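# Fold a napkin diagonally into a flat triangle

## Task

Fold the napkin diagonally, bringing one corner onto the opposite corner, so it becomes a flat, low triangle. All three points must be fully spread out and the folded-over layer must lie flat, extending away from the crease. The whole napkin must rest on the table without touching any arm base or its mount. The two matched corners must line up within about a thumb's width. The carried corner may be placed or dropped into position. The task fails if the napkin comes free of a gripper while that gripper is moving sideways quickly enough to throw it, even if the other gripper then catches it. The fold must hold on its own, with no help from the robot. At the end both arms, hands included, must hang in free air and touch nothing during the final second after the scene has settled, and the scene must actually settle.

## Robot and tools

Robot: two 6-joint arms, left_arm and right_arm, each with a parallel two-finger gripper. Shared scene frame: origin on the table top midway between the arms, +x out over the table, +y toward left_arm, +z up. The names left and right refer to the arms, not to sides of any image.

Joint order (used in every command row and every per-joint list in results): shoulder, elbow, wrist roll, wrist pitch, waist, wrist yaw. Stick to this order even where other text names joints differently. Stated ranges in radians: shoulder 0.000 to 3.142, elbow 0.000 to 3.142, wrist roll -2.094 to 2.094, wrist pitch -1.571 to 1.571, waist -2.618 to 3.054, wrist yaw -1.571 to 1.571. A joint's true end may sit up to 0.036 rad beyond or short of these values. A target more than 0.036 rad outside a range, and farther out than the joint's last reported angle, is rejected. A target past the true end is clipped to it, and the result then reports "joint sent to its limit". A missing report does not prove there is room left.

A row is one flat list of 14 numbers covering both arms: left_arm's six joint angles (absolute targets in rad, order above) followed by its gripper opening, then the same seven for right_arm. Send all 14 even when only one arm moves. Opening runs from -1 (closed) to +1 (fully open, a pad gap of 0.094 m). Between the extremes the fingers go to where grip_measured would read the commanded value. To hold something, command roughly 0.03 below the current grip_measured. A smaller margin gives a lighter grip. Cloth thinner than about 2 mm is squeezed with less force.

Tools:
- execute_actions(actions): a list of actions. Each action is a table of up to 15 rows, one row per control step of 1/30 s. If fewer rows are given, the last one is repeated to fill 15 steps. An empty list just returns the current state and images.
- move(target, speed, blocking): target is one 14-number row of absolute joint angles and openings. Every joint travels in step so all finish together, which makes gripper paths curved. speed (0.01 to 2 rad/s, default 0.5) limits the joint with the longest travel. Each move lasts 0.5 to 10 s and does not avoid obstacles or the other arm. Finger openings are sent at the start. With blocking=false the call returns after 0.5 s. Until a result shows the move has ended, execute_actions and new moves are refused; use wait or stop first.
- wait(seconds): 0 to 10. Lets the scene run while the last commands are held. It returns early if a running move finishes.
- stop(): brakes a running move. Faster motion needs more room to stop. Fingers keep moving.
- zoom_image(camera, region): camera is one of cam_head_left, cam_head_right, cam_high, cam_low, cam_left_wrist, cam_right_wrist (all 504x504). region is [x0, y0, x1, y1] in pixels from the top-left corner, at most 504 by 504.
- finished_scene(scene): pass the current scene's number. Replying without a tool call also ends things.

Motion limits: on each step a joint's commanded target is kept within a set lead of its measured angle (waist 0.202, shoulder 0.258, elbow 0.238, wrist pitch 0.573, wrist yaw and roll 0.522 rad). If a step would put the gripper more than 70 mm from where it is, all of that arm's targets are scaled back. So large changes can take several actions. An unfinished motion may not complete while waiting, so resend the rest. To freeze a joint, resend its value from "Joint targets".

Results: the state line gives each gripper's end_effector_position (m) and end_effector_quat_wxyz in the scene frame. This position lies between the pads, about 1 cm behind the fingertips, and it gets less accurate at long reach. Fingers point along the gripper's +z and close along its y. Joint positions and Joint velocities list each arm's joints in the order above, plus the pad gap in m. grip_measured is the opening on the command scale, off by up to about 1 mm per gripper. Joint targets shows what the joints are currently driven toward. Joint torques are total drive output; they carry offsets and noise and are non-zero even in free air. Step readings list joint angles at some steps, and HELD marks steps where an arm was restrained. "joint command not followed" means the clearance check altered targets. A move result adds a move: line with the ending (done, off_target, moving, held, fault), limits=held or limits=none, and each arm's joint farthest from target. After limits=held an arm may suddenly move much faster than the requested speed.

Cautions: faster contact hits harder, and targets set deeper past a contact press harder. Never let the arms collide or push on each other. MOTOR HOT appears from 75 °C. At 90 °C that arm halts for 10 s, and at 100 °C it goes limp and drops. Holding loads heats motors, even while you are thinking, so release or rest arms when possible. Avoid drops, slips, slams and hard pushes. Never open a gripper on the napkin while it is sweeping sideways quickly. Lower the corner gently, release it, lift clear, and leave both grippers raised and still, touching nothing.

Each tool is called after "Emit:" as a command line: name --argument value for each argument, lists and objects as JSON in quotes; but a table of rows of numbers goes row by row, as --pt "numbers of a row", without its own name.

## Session

Emit:
execute_actions --actions '[]'

Scene clock: 0.00 s.
left_arm: end_effector_position=(+0.3971, +0.2195, +0.1486) grip_measured=-0.970 end_effector_quat_wxyz=(+0.300, +0.219, +0.925, -0.076) | right_arm: end_effector_position=(+0.4178, -0.2660, +0.4113) grip_measured=+1.000 end_effector_quat_wxyz=(+0.706, -0.064, +0.703, +0.059)
Joint names: [shoulder, elbow, wrist roll, wrist pitch, waist, wrist yaw]
Joint positions: left_arm=[ 1.445  1.083  0.094 -0.583 -0.482  0.079  0.001] | right_arm=[ 1.052  1.061 -0.008 -0.004 -0.005  0.016  0.094]
Joint velocities: left_arm=[-0.012 -0.007  0.051 -0.051 -0.007  0.037 -0.   ] | right_arm=[-0.017  0.007 -0.051  0.037  0.012 -0.022  0.   ]
Joint torques (N m, as the arm reports them, + toward a larger angle): no reading
Motor temperatures (°C, as the motors report them): left_arm=[19 18 18 21 16 16] | right_arm=[20 16 17 18 19 17]
Joint targets: left_arm=[1.438 1.090 0.093 -0.581 -0.482 0.083] | right_arm=[1.045 1.073 -0.005 -0.001 -0.005 0.016]

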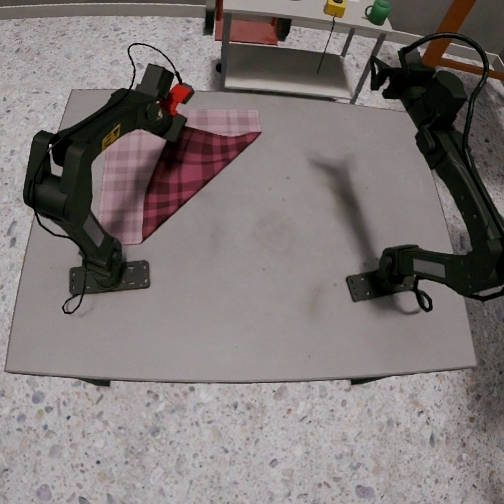

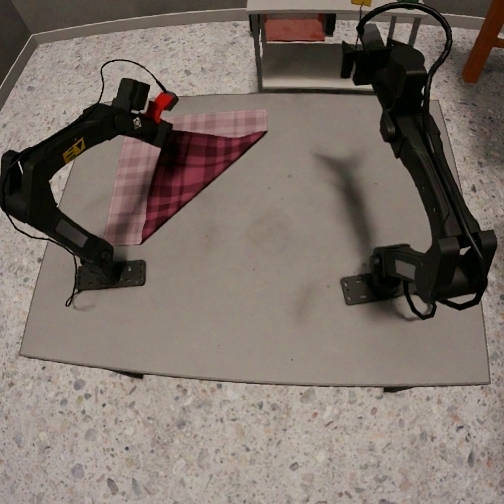

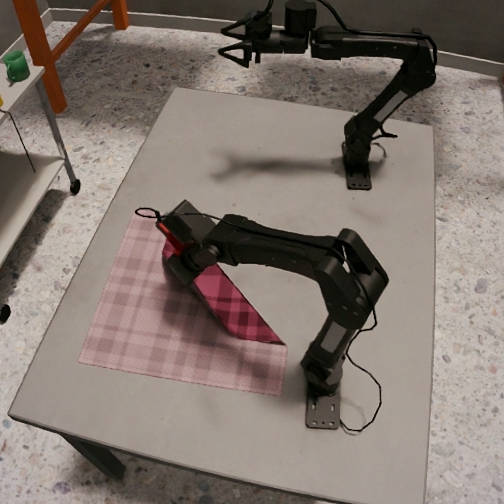

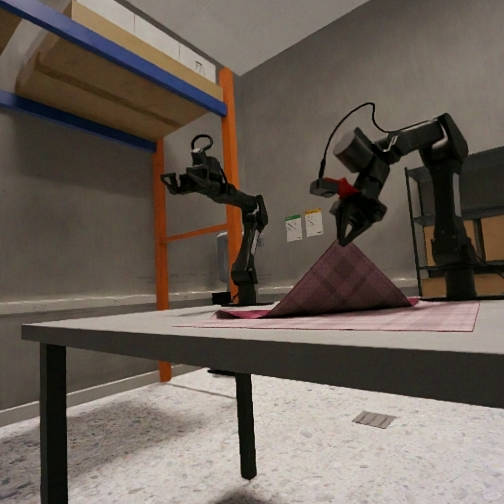

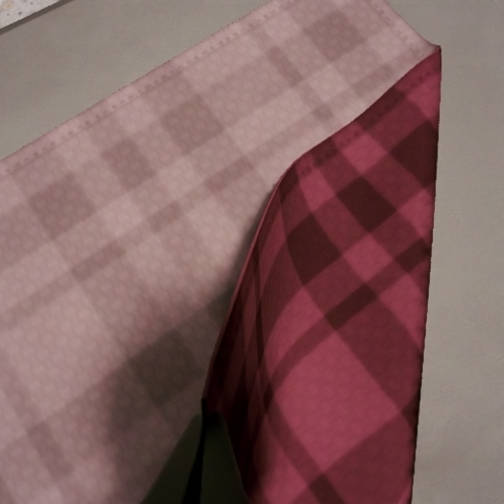

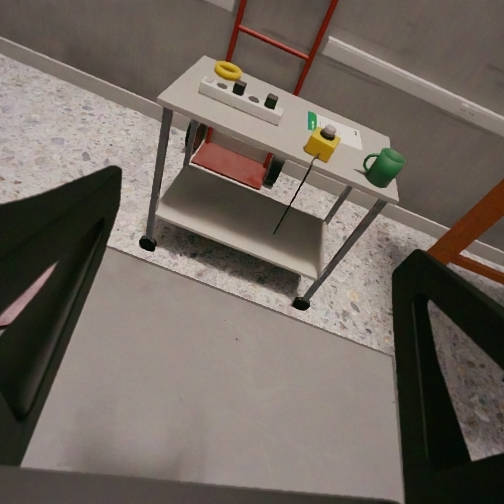

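Emit:
move --target '[2.22,1.77,0.093,-0.581,-0.1,0.083,-1,1.045,1.073,-0.005,-0.001,-0.005,0.016,1]' --speed 0.35

Scene clock: 6.27 s.
left_arm: end_effector_position=(+0.5866, +0.3671, +0.0549) grip_measured=-0.970 end_effector_quat_wxyz=(+0.254, +0.038, +0.966, -0.022) | right_arm: end_effector_position=(+0.4178, -0.2660, +0.4113) grip_measured=+1.000 end_effector_quat_wxyz=(+0.706, -0.064, +0.703, +0.059)
Joint names: [shoulder, elbow, wrist roll, wrist pitch, waist, wrist yaw]
Joint positions: left_arm=[ 2.213  1.738  0.094 -0.585 -0.102  0.079  0.001] | right_arm=[ 1.052  1.061 -0.008 -0.004 -0.005  0.016  0.094]
Joint velocities: left_arm=[ 0.012  0.017  0.007 -0.037  0.007  0.007 -0.   ] | right_arm=[-0.012  0.012  0.037 -0.037  0.012 -0.11   0.   ]
Joint torques (N m, as the arm reports them, + toward a larger angle): left_arm=[-12.32   8.78  -0.03   1.03   0.21   0.11] | right_arm=[-2.38  7.91  0.03  1.7   0.01  0.05]
Motor temperatures (°C, as the motors report them): left_arm=[20 19 18 22 16 16] | right_arm=[20 16 17 20 19 17]
Joint targets: left_arm=[2.220 1.770 0.093 -0.581 -0.100 0.083] | right_arm=[1.045 1.073 -0.005 -0.001 -0.005 0.016]
move: off_target (left_arm); limits=none; left_arm: farthest joint: the elbow, 0.032 radians from its target (0.687 radians at the start); right_arm: farthest joint: the elbow, 0.012 radians from its target (0.012 radians at the start)

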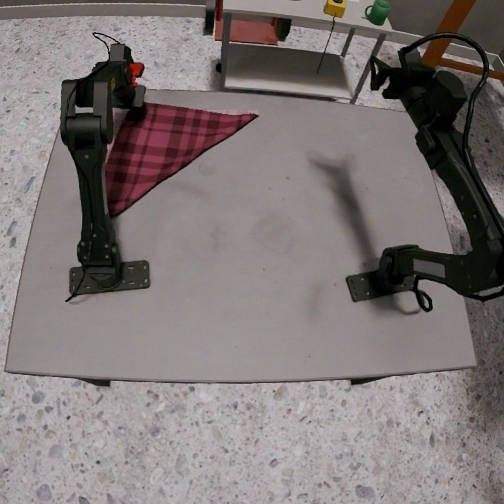

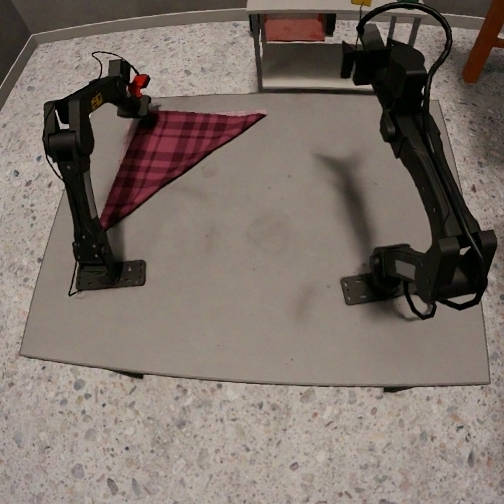

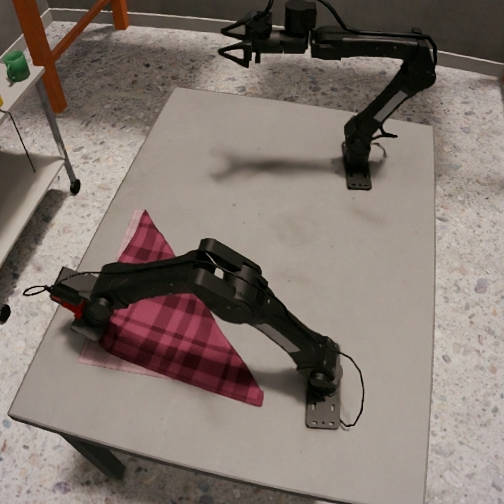

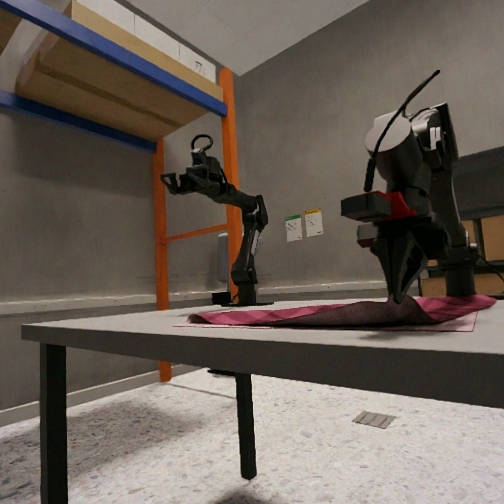

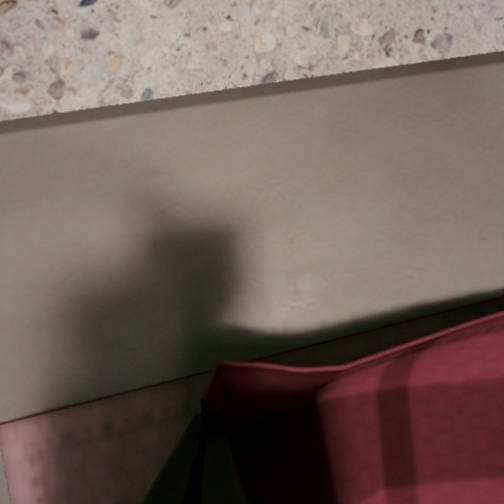

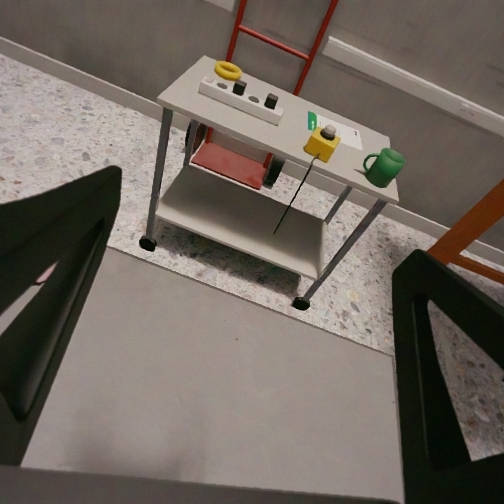

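Emit:
move --target '[2.22,1.665,0.093,-0.581,-0.02,0.083,-1,1.045,1.073,-0.005,-0.001,-0.005,0.016,1]' --speed 0.1

Scene clock: 9.20 s.
left_arm: end_effector_position=(+0.5680, +0.4068, +0.0339) grip_measured=-0.970 end_effector_quat_wxyz=(+0.227, +0.000, +0.974, -0.016) | right_arm: end_effector_position=(+0.4178, -0.2660, +0.4113) grip_measured=+1.000 end_effector_quat_wxyz=(+0.706, -0.064, +0.703, +0.059)
Joint names: [shoulder, elbow, wrist roll, wrist pitch, waist, wrist yaw]
Joint positions: left_arm=[ 2.213  1.679  0.094 -0.584 -0.026  0.079  0.001] | right_arm=[ 1.052  1.061 -0.008 -0.004 -0.005  0.016  0.094]
Joint velocities: left_arm=[-0.032 -0.007 -0.022 -0.037 -0.017 -0.051 -0.   ] | right_arm=[-0.012  0.012 -0.022 -0.037 -0.002  0.007  0.   ]
Joint torques (N m, as the arm reports them, + toward a larger angle): left_arm=[-12.1    5.09  -0.02   0.97   0.47   0.08] | right_arm=[-2.39  7.93  0.04  1.68 -0.06  0.02]
Motor temperatures (°C, as the motors report them): left_arm=[21 19 18 22 16 16] | right_arm=[20 17 17 20 19 17]
Joint targets: left_arm=[2.220 1.665 0.093 -0.581 -0.020 0.083] | right_arm=[1.045 1.073 -0.005 -0.001 -0.005 0.016]
move: done; limits=none; left_arm: farthest joint: the elbow, 0.014 radians from its target (0.073 radians at the start); right_arm: farthest joint: the elbow, 0.012 radians from its target (0.012 radians at the start)

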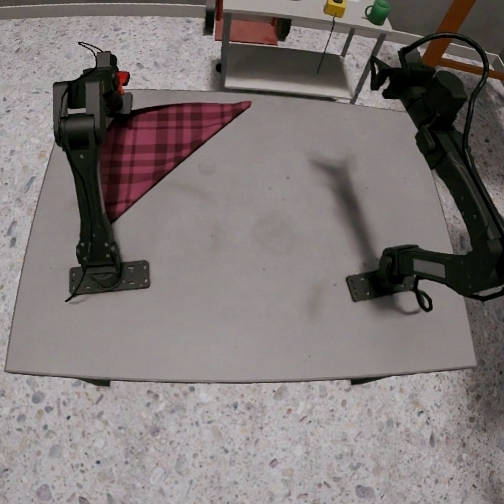

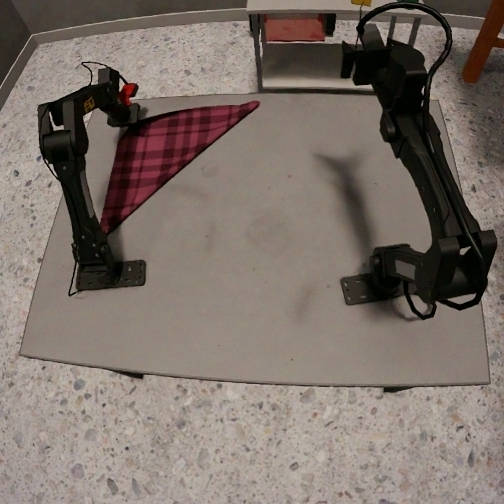

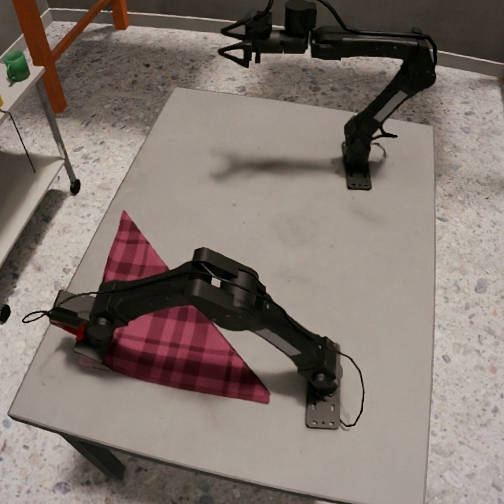

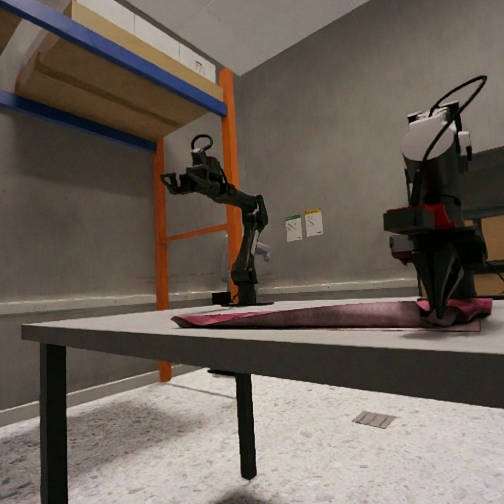

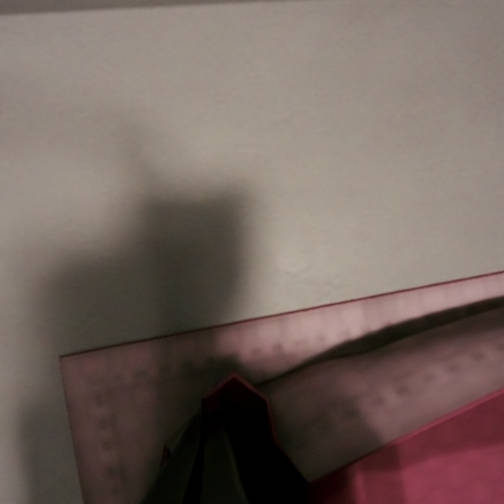

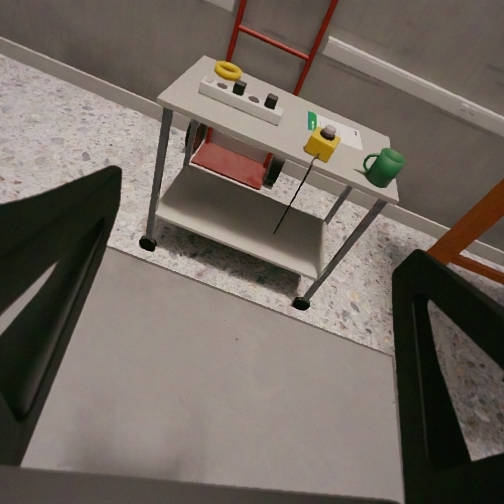

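Emit:
move --target '[2.2,1.675,0.093,-0.581,-0.055,0.083,-1,1.045,1.073,-0.005,-0.001,-0.005,0.016,1]' --speed 0.1

Emit:
move --target '[2.2,1.675,0.093,-0.581,-0.055,0.083,0,1.045,1.073,-0.005,-0.001,-0.005,0.016,1]'

Emit:
move --target '[1.9,1.675,0.093,-0.9,-0.055,0.083,0,1.045,1.073,-0.005,-0.001,-0.005,0.016,1]' --speed 0.2

Scene clock: 14.37 s.
left_arm: end_effector_position=(+0.5689, +0.3947, +0.0339) grip_measured=-0.970 end_effector_quat_wxyz=(+0.227, +0.012, +0.974, -0.018) | right_arm: end_effector_position=(+0.4178, -0.2660, +0.4113) grip_measured=+1.000 end_effector_quat_wxyz=(+0.706, -0.064, +0.703, +0.059)
Joint names: [shoulder, elbow, wrist roll, wrist pitch, waist, wrist yaw]
Joint positions: left_arm=[ 2.213  1.679  0.094 -0.584 -0.048  0.079  0.001] | right_arm=[ 1.052  1.061 -0.008 -0.004 -0.005  0.016  0.094]
Joint velocities: left_arm=[-0.012 -0.007  0.037 -0.037 -0.012  0.007  0.   ] | right_arm=[ 0.017 -0.007 -0.095 -0.007 -0.012 -0.081  0.   ]
Joint torques (N m, as the arm reports them, + toward a larger angle): left_arm=[-13.81   5.89  -0.01   0.96  -0.65   0.08] | right_arm=[-2.4   7.96  0.03  1.65  0.13  0.  ]
Motor temperatures (°C, as the motors report them): left_arm=[22 19 18 22 16 16] | right_arm=[20 17 17 21 19 17]
Joint targets: left_arm=[2.200 1.675 0.093 -0.581 -0.055 0.083] | right_arm=[1.045 1.073 -0.005 -0.001 -0.005 0.016]
move: done; limits=none; left_arm: farthest joint: the shoulder, 0.013 radians from its target (0.013 radians at the start); right_arm: farthest joint: the elbow, 0.012 radians from its target (0.012 radians at the start)

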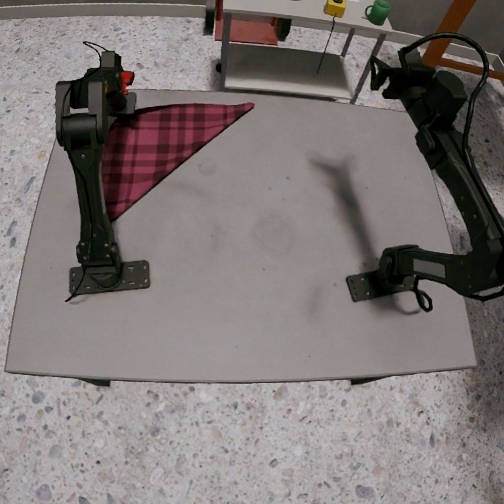

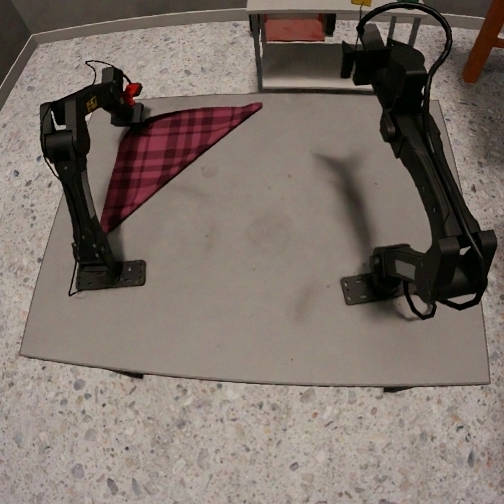

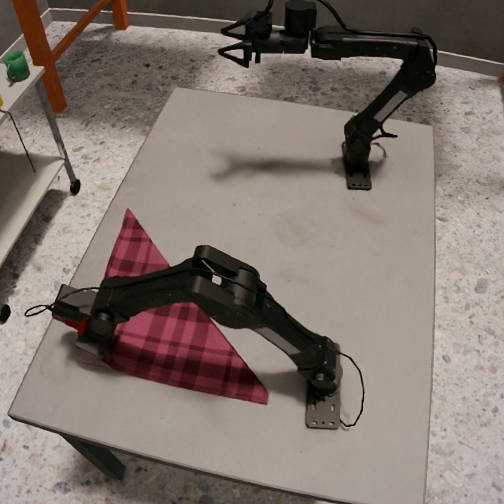

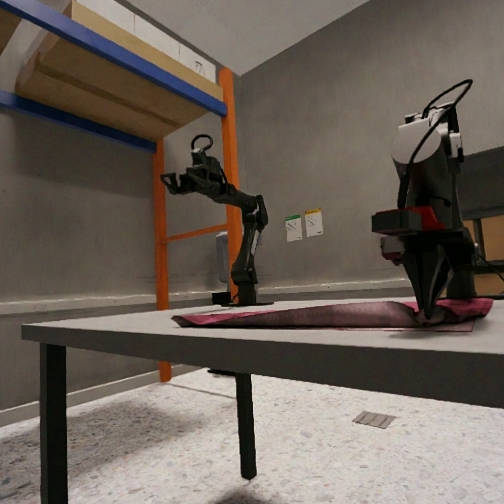

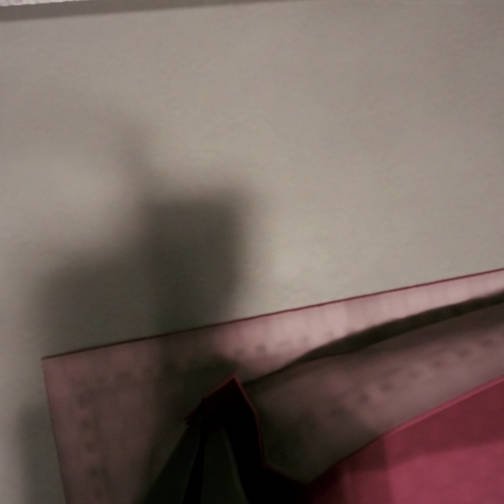

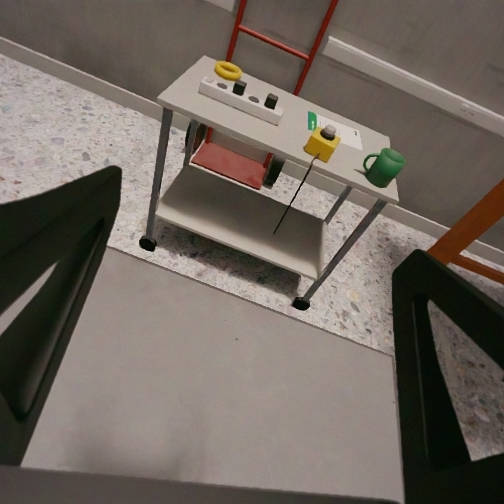

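Scene clock: 15.07 s.
left_arm: end_effector_position=(+0.5689, +0.3947, +0.0339) grip_measured=-0.003 end_effector_quat_wxyz=(+0.227, +0.012, +0.974, -0.018) | right_arm: end_effector_position=(+0.4178, -0.2660, +0.4113) grip_measured=+1.000 end_effector_quat_wxyz=(+0.706, -0.064, +0.703, +0.059)
Joint names: [shoulder, elbow, wrist roll, wrist pitch, waist, wrist yaw]
Joint positions: left_arm=[ 2.213  1.679  0.094 -0.584 -0.048  0.079  0.047] | right_arm=[ 1.052  1.061 -0.008 -0.004 -0.005  0.016  0.094]
Joint velocities: left_arm=[ 0.007  0.002  0.022 -0.007  0.012 -0.051  0.   ] | right_arm=[ 0.002  0.002 -0.022  0.081 -0.022  0.022  0.   ]
Joint torques (N m, as the arm reports them, + toward a larger angle): left_arm=[-13.94   5.83  -0.01   0.96  -0.76   0.12] | right_arm=[-2.47  7.9   0.03  1.69  0.04  0.01]
Motor temperatures (°C, as the motors report them): left_arm=[22 19 18 22 16 16] | right_arm=[20 17 17 21 19 17]
Joint targets: left_arm=[2.200 1.675 0.093 -0.581 -0.055 0.083] | right_arm=[1.045 1.073 -0.005 -0.001 -0.005 0.016]
move: done; limits=none; left_arm: farthest joint: the shoulder, 0.013 radians from its target (0.013 radians at the start); right_arm: farthest joint: the elbow, 0.012 radians from its target (0.012 radians at the start)

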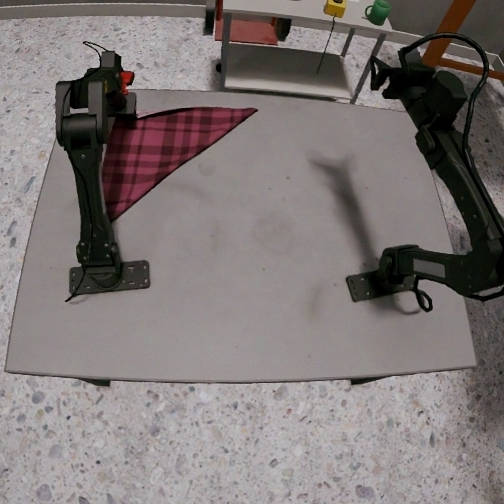

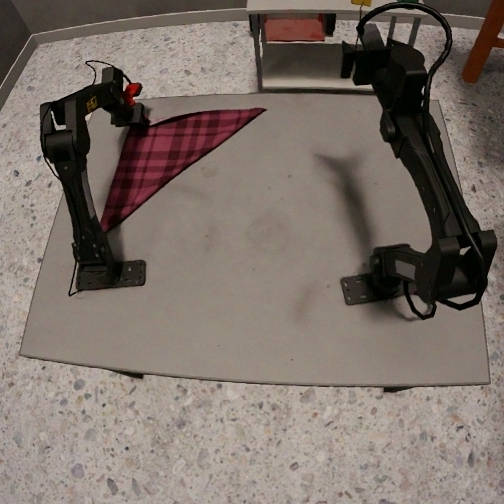

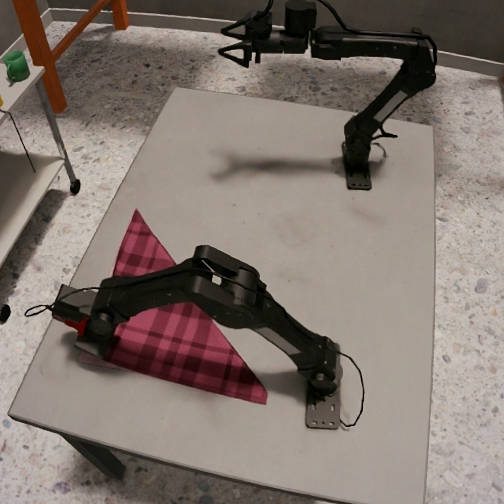

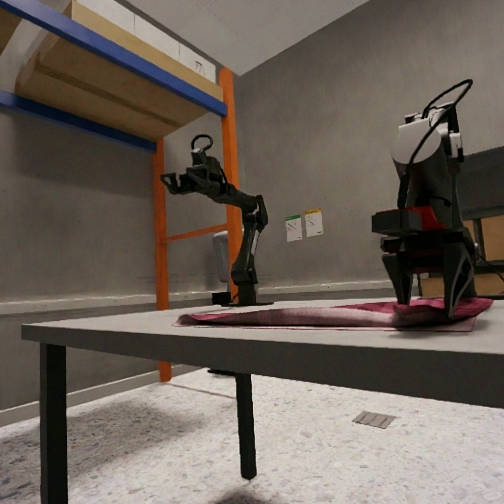

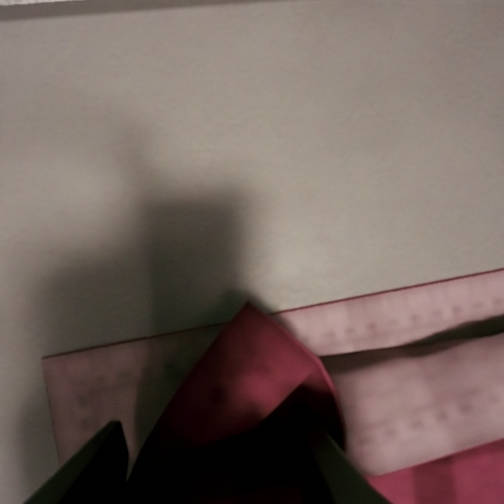

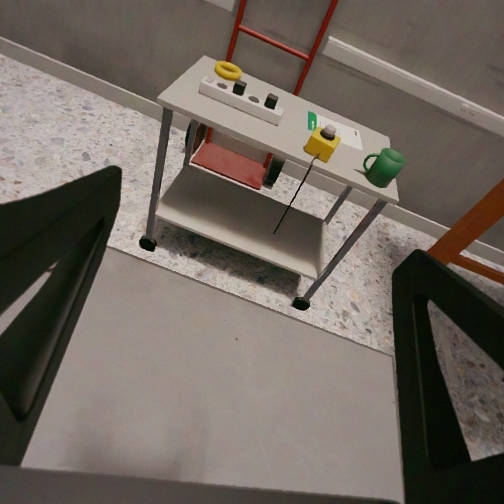

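Scene clock: 17.27 s.
left_arm: end_effector_position=(+0.5096, +0.3895, +0.1420) grip_measured=-0.003 end_effector_quat_wxyz=(+0.221, +0.011, +0.975, -0.019) | right_arm: end_effector_position=(+0.4178, -0.2660, +0.4113) grip_measured=+1.000 end_effector_quat_wxyz=(+0.706, -0.064, +0.703, +0.059)
Joint names: [shoulder, elbow, wrist roll, wrist pitch, waist, wrist yaw]
Joint positions: left_arm=[ 1.921  1.679  0.094 -0.889 -0.048  0.079  0.047] | right_arm=[ 1.052  1.061 -0.008 -0.004 -0.005  0.016  0.094]
Joint velocities: left_arm=[-0.027 -0.007 -0.007  0.066 -0.002 -0.037 -0.   ] | right_arm=[-0.017 -0.022 -0.051  0.022  0.012 -0.022  0.   ]
Joint torques (N m, as the arm reports them, + toward a larger angle): left_arm=[-12.06   5.82   0.     0.78  -0.59   0.1 ] | right_arm=[-2.43  7.98  0.04  1.69 -0.01  0.01]
Motor temperatures (°C, as the motors report them): left_arm=[22 19 18 22 16 16] | right_arm=[20 17 17 21 19 17]
Joint targets: left_arm=[1.900 1.675 0.093 -0.900 -0.055 0.083] | right_arm=[1.045 1.073 -0.005 -0.001 -0.005 0.016]
move: off_target (left_arm); limits=none; left_arm: farthest joint: the shoulder, 0.021 radians from its target (0.313 radians at the start); right_arm: farthest joint: the elbow, 0.012 radians from its target (0.012 radians at the start)

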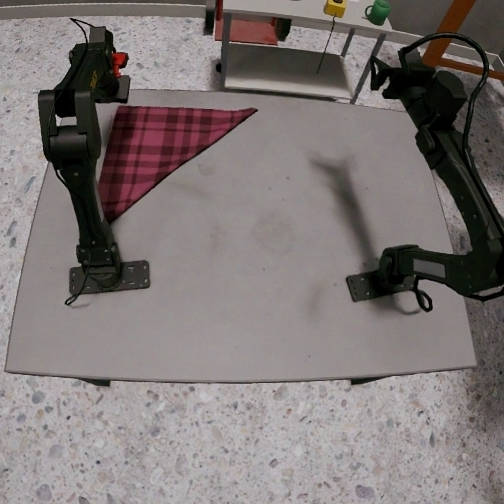

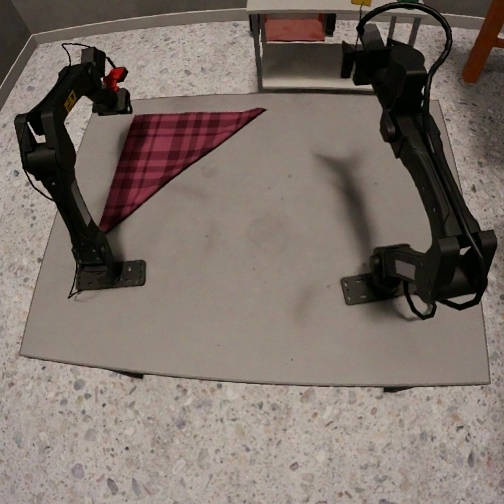

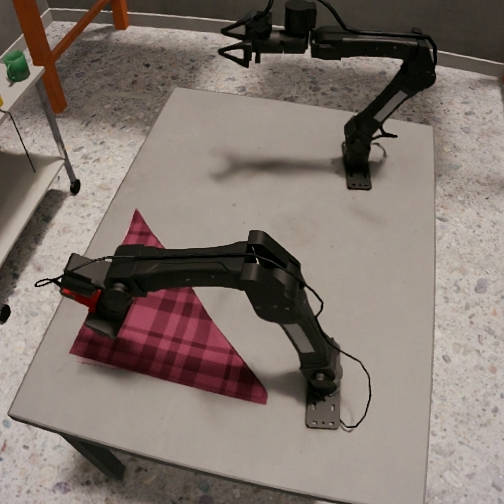

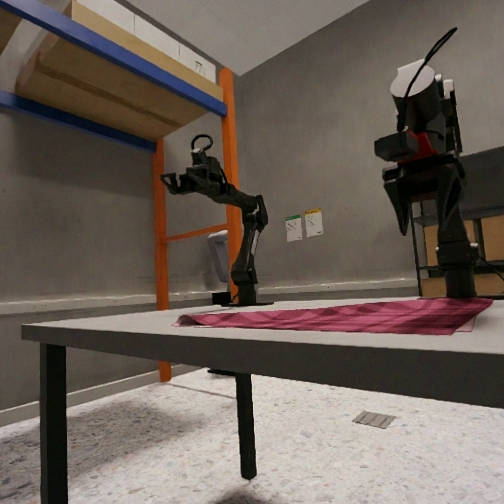

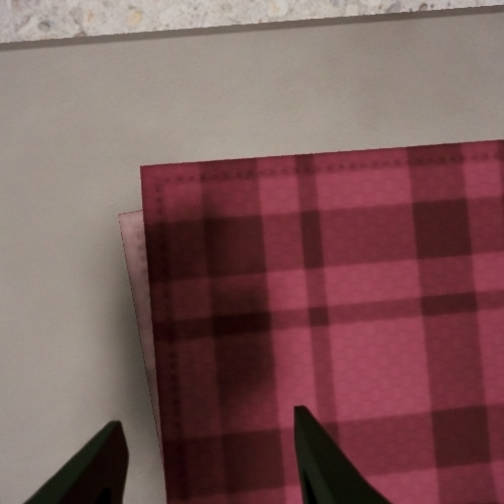

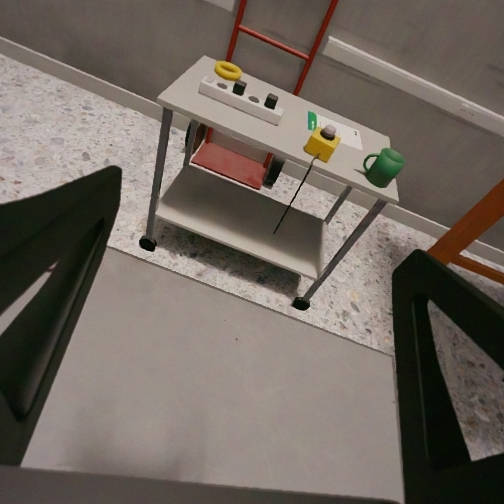

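Emit:
move --target '[2.27,1.85,0.093,-0.581,-0.045,0.083,-1,1.045,1.073,-0.005,-0.001,-0.005,0.016,1]' --speed 0.3

Emit:
move --target '[2.325,1.85,0.093,-0.581,-0.045,0.083,-1,1.045,1.073,-0.005,-0.001,-0.005,0.016,1]' --speed 0.06

Scene clock: 23.57 s.
left_arm: end_effector_position=(+0.6010, +0.3976, +0.0552) grip_measured=-0.980 end_effector_quat_wxyz=(+0.262, +0.013, +0.965, -0.015) | right_arm: end_effector_position=(+0.4178, -0.2660, +0.4113) grip_measured=+1.000 end_effector_quat_wxyz=(+0.706, -0.064, +0.703, +0.059)
Joint names: [shoulder, elbow, wrist roll, wrist pitch, waist, wrist yaw]
Joint positions: left_arm=[ 2.265  1.818  0.094 -0.598 -0.048  0.079  0.001] | right_arm=[ 1.052  1.061 -0.008 -0.004 -0.005  0.016  0.094]
Joint velocities: left_arm=[-0.002 -0.017  0.007  0.007  0.002  0.022  0.001] | right_arm=[ 0.007 -0.017  0.051 -0.037 -0.022 -0.007  0.   ]
Joint torques (N m, as the arm reports them, + toward a larger angle): left_arm=[-12.89   8.87   0.01   1.3    0.31   0.09] | right_arm=[-2.42  7.92  0.06  1.66  0.    0.  ]
Motor temperatures (°C, as the motors report them): left_arm=[23 19 18 22 16 16] | right_arm=[20 17 17 22 19 17]
Joint targets: left_arm=[2.270 1.850 0.093 -0.581 -0.045 0.083] | right_arm=[1.045 1.073 -0.005 -0.001 -0.005 0.016]
move: off_target (left_arm); limits=none; left_arm: farthest joint: the elbow, 0.032 radians from its target (0.171 radians at the start); right_arm: farthest joint: the elbow, 0.012 radians from its target (0.012 radians at the start)

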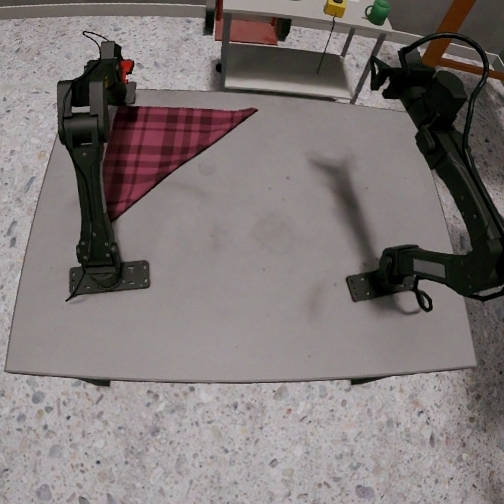

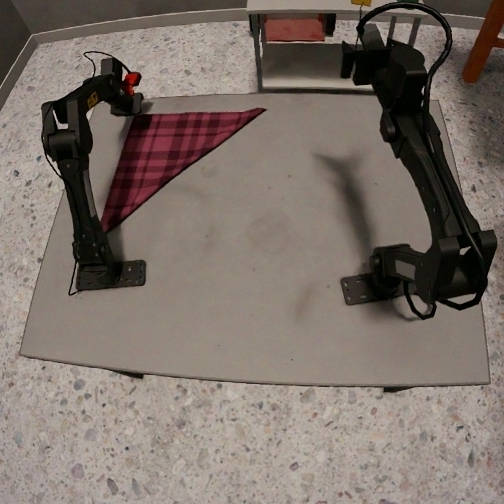

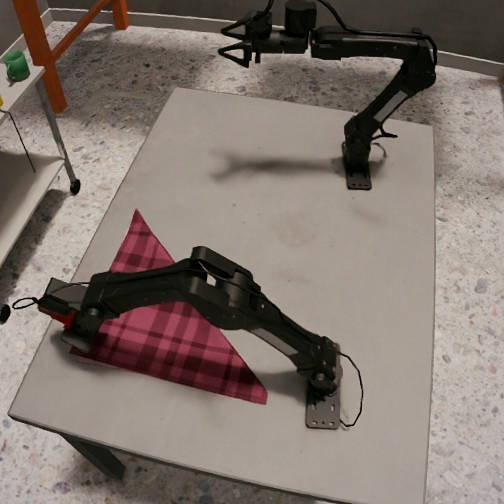

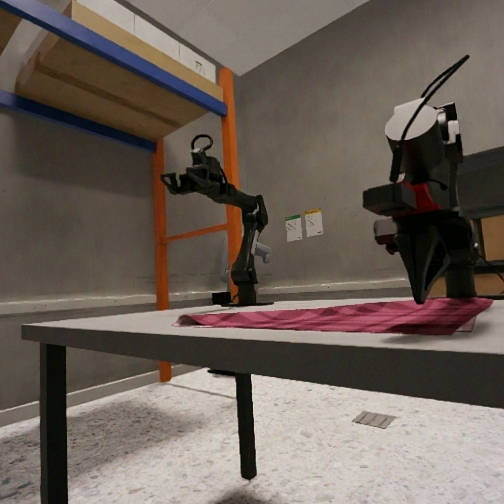

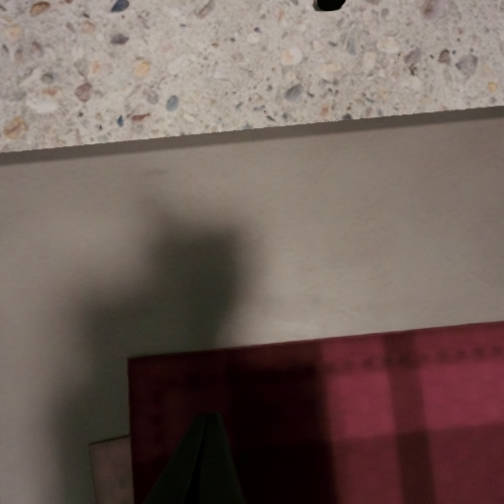

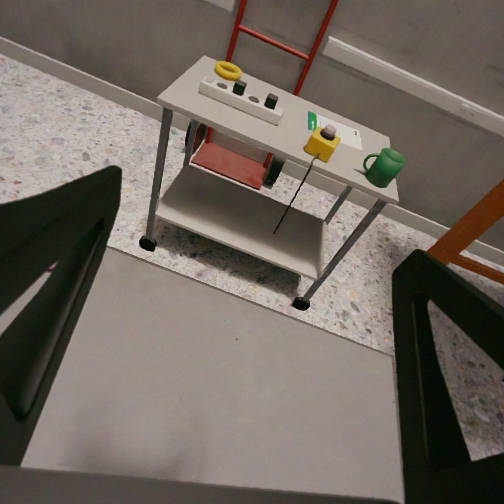

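Scene clock: 24.90 s.
left_arm: end_effector_position=(+0.5974, +0.3973, +0.0288) grip_measured=-0.980 end_effector_quat_wxyz=(+0.239, +0.012, +0.971, -0.017) | right_arm: end_effector_position=(+0.4178, -0.2660, +0.4113) grip_measured=+1.000 end_effector_quat_wxyz=(+0.706, -0.064, +0.703, +0.059)
Joint names: [shoulder, elbow, wrist roll, wrist pitch, waist, wrist yaw]
Joint positions: left_arm=[ 2.314  1.818  0.094 -0.597 -0.048  0.079  0.001] | right_arm=[ 1.052  1.061 -0.008 -0.004 -0.005  0.016  0.094]
Joint velocities: left_arm=[-0.007  0.002  0.066 -0.037  0.012  0.007 -0.   ] | right_arm=[-0.007 -0.002 -0.051 -0.066  0.012 -0.051  0.   ]
Joint torques (N m, as the arm reports them, + toward a larger angle): left_arm=[-12.64   8.36   0.03   1.08   0.32   0.14] | right_arm=[-2.33  7.97  0.03  1.65 -0.09  0.02]
Motor temperatures (°C, as the motors report them): left_arm=[23 20 18 23 16 16] | right_arm=[20 17 17 22 19 17]
Joint targets: left_arm=[2.325 1.850 0.093 -0.581 -0.045 0.083] | right_arm=[1.045 1.073 -0.005 -0.001 -0.005 0.016]
move: off_target (left_arm); limits=none; left_arm: farthest joint: the elbow, 0.032 radians from its target (0.032 radians at the start); right_arm: farthest joint: the elbow, 0.012 radians from its target (0.012 radians at the start)

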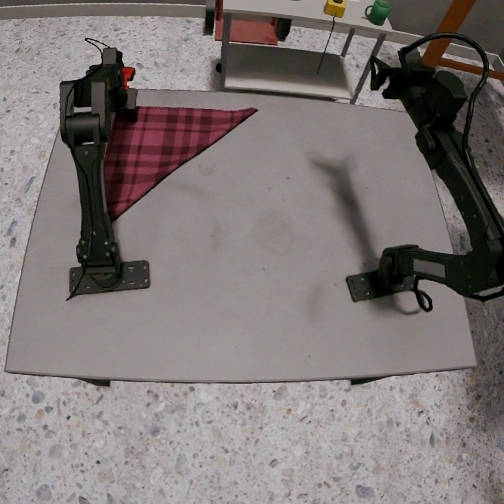

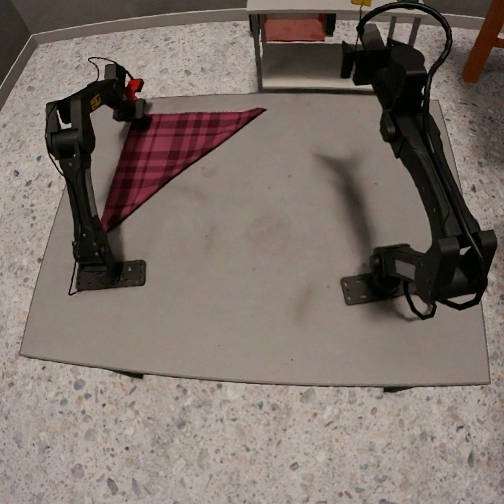

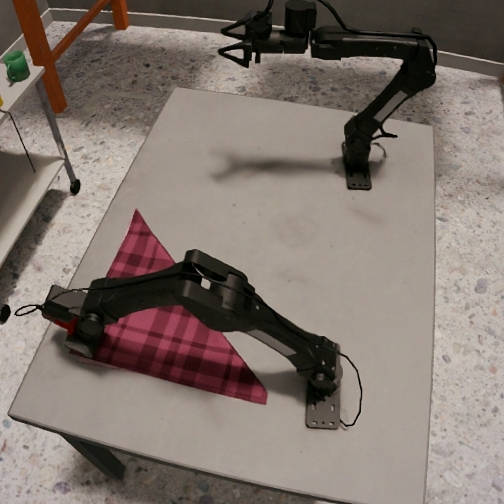

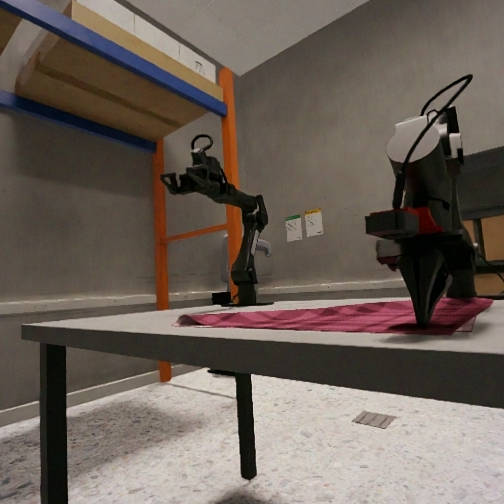

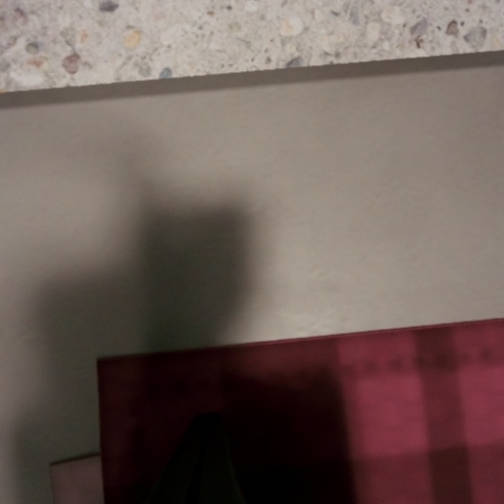

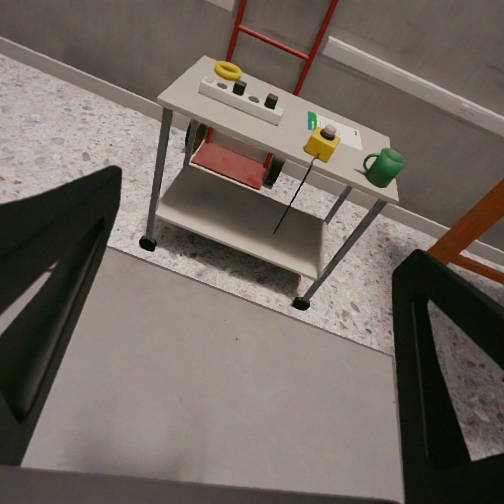

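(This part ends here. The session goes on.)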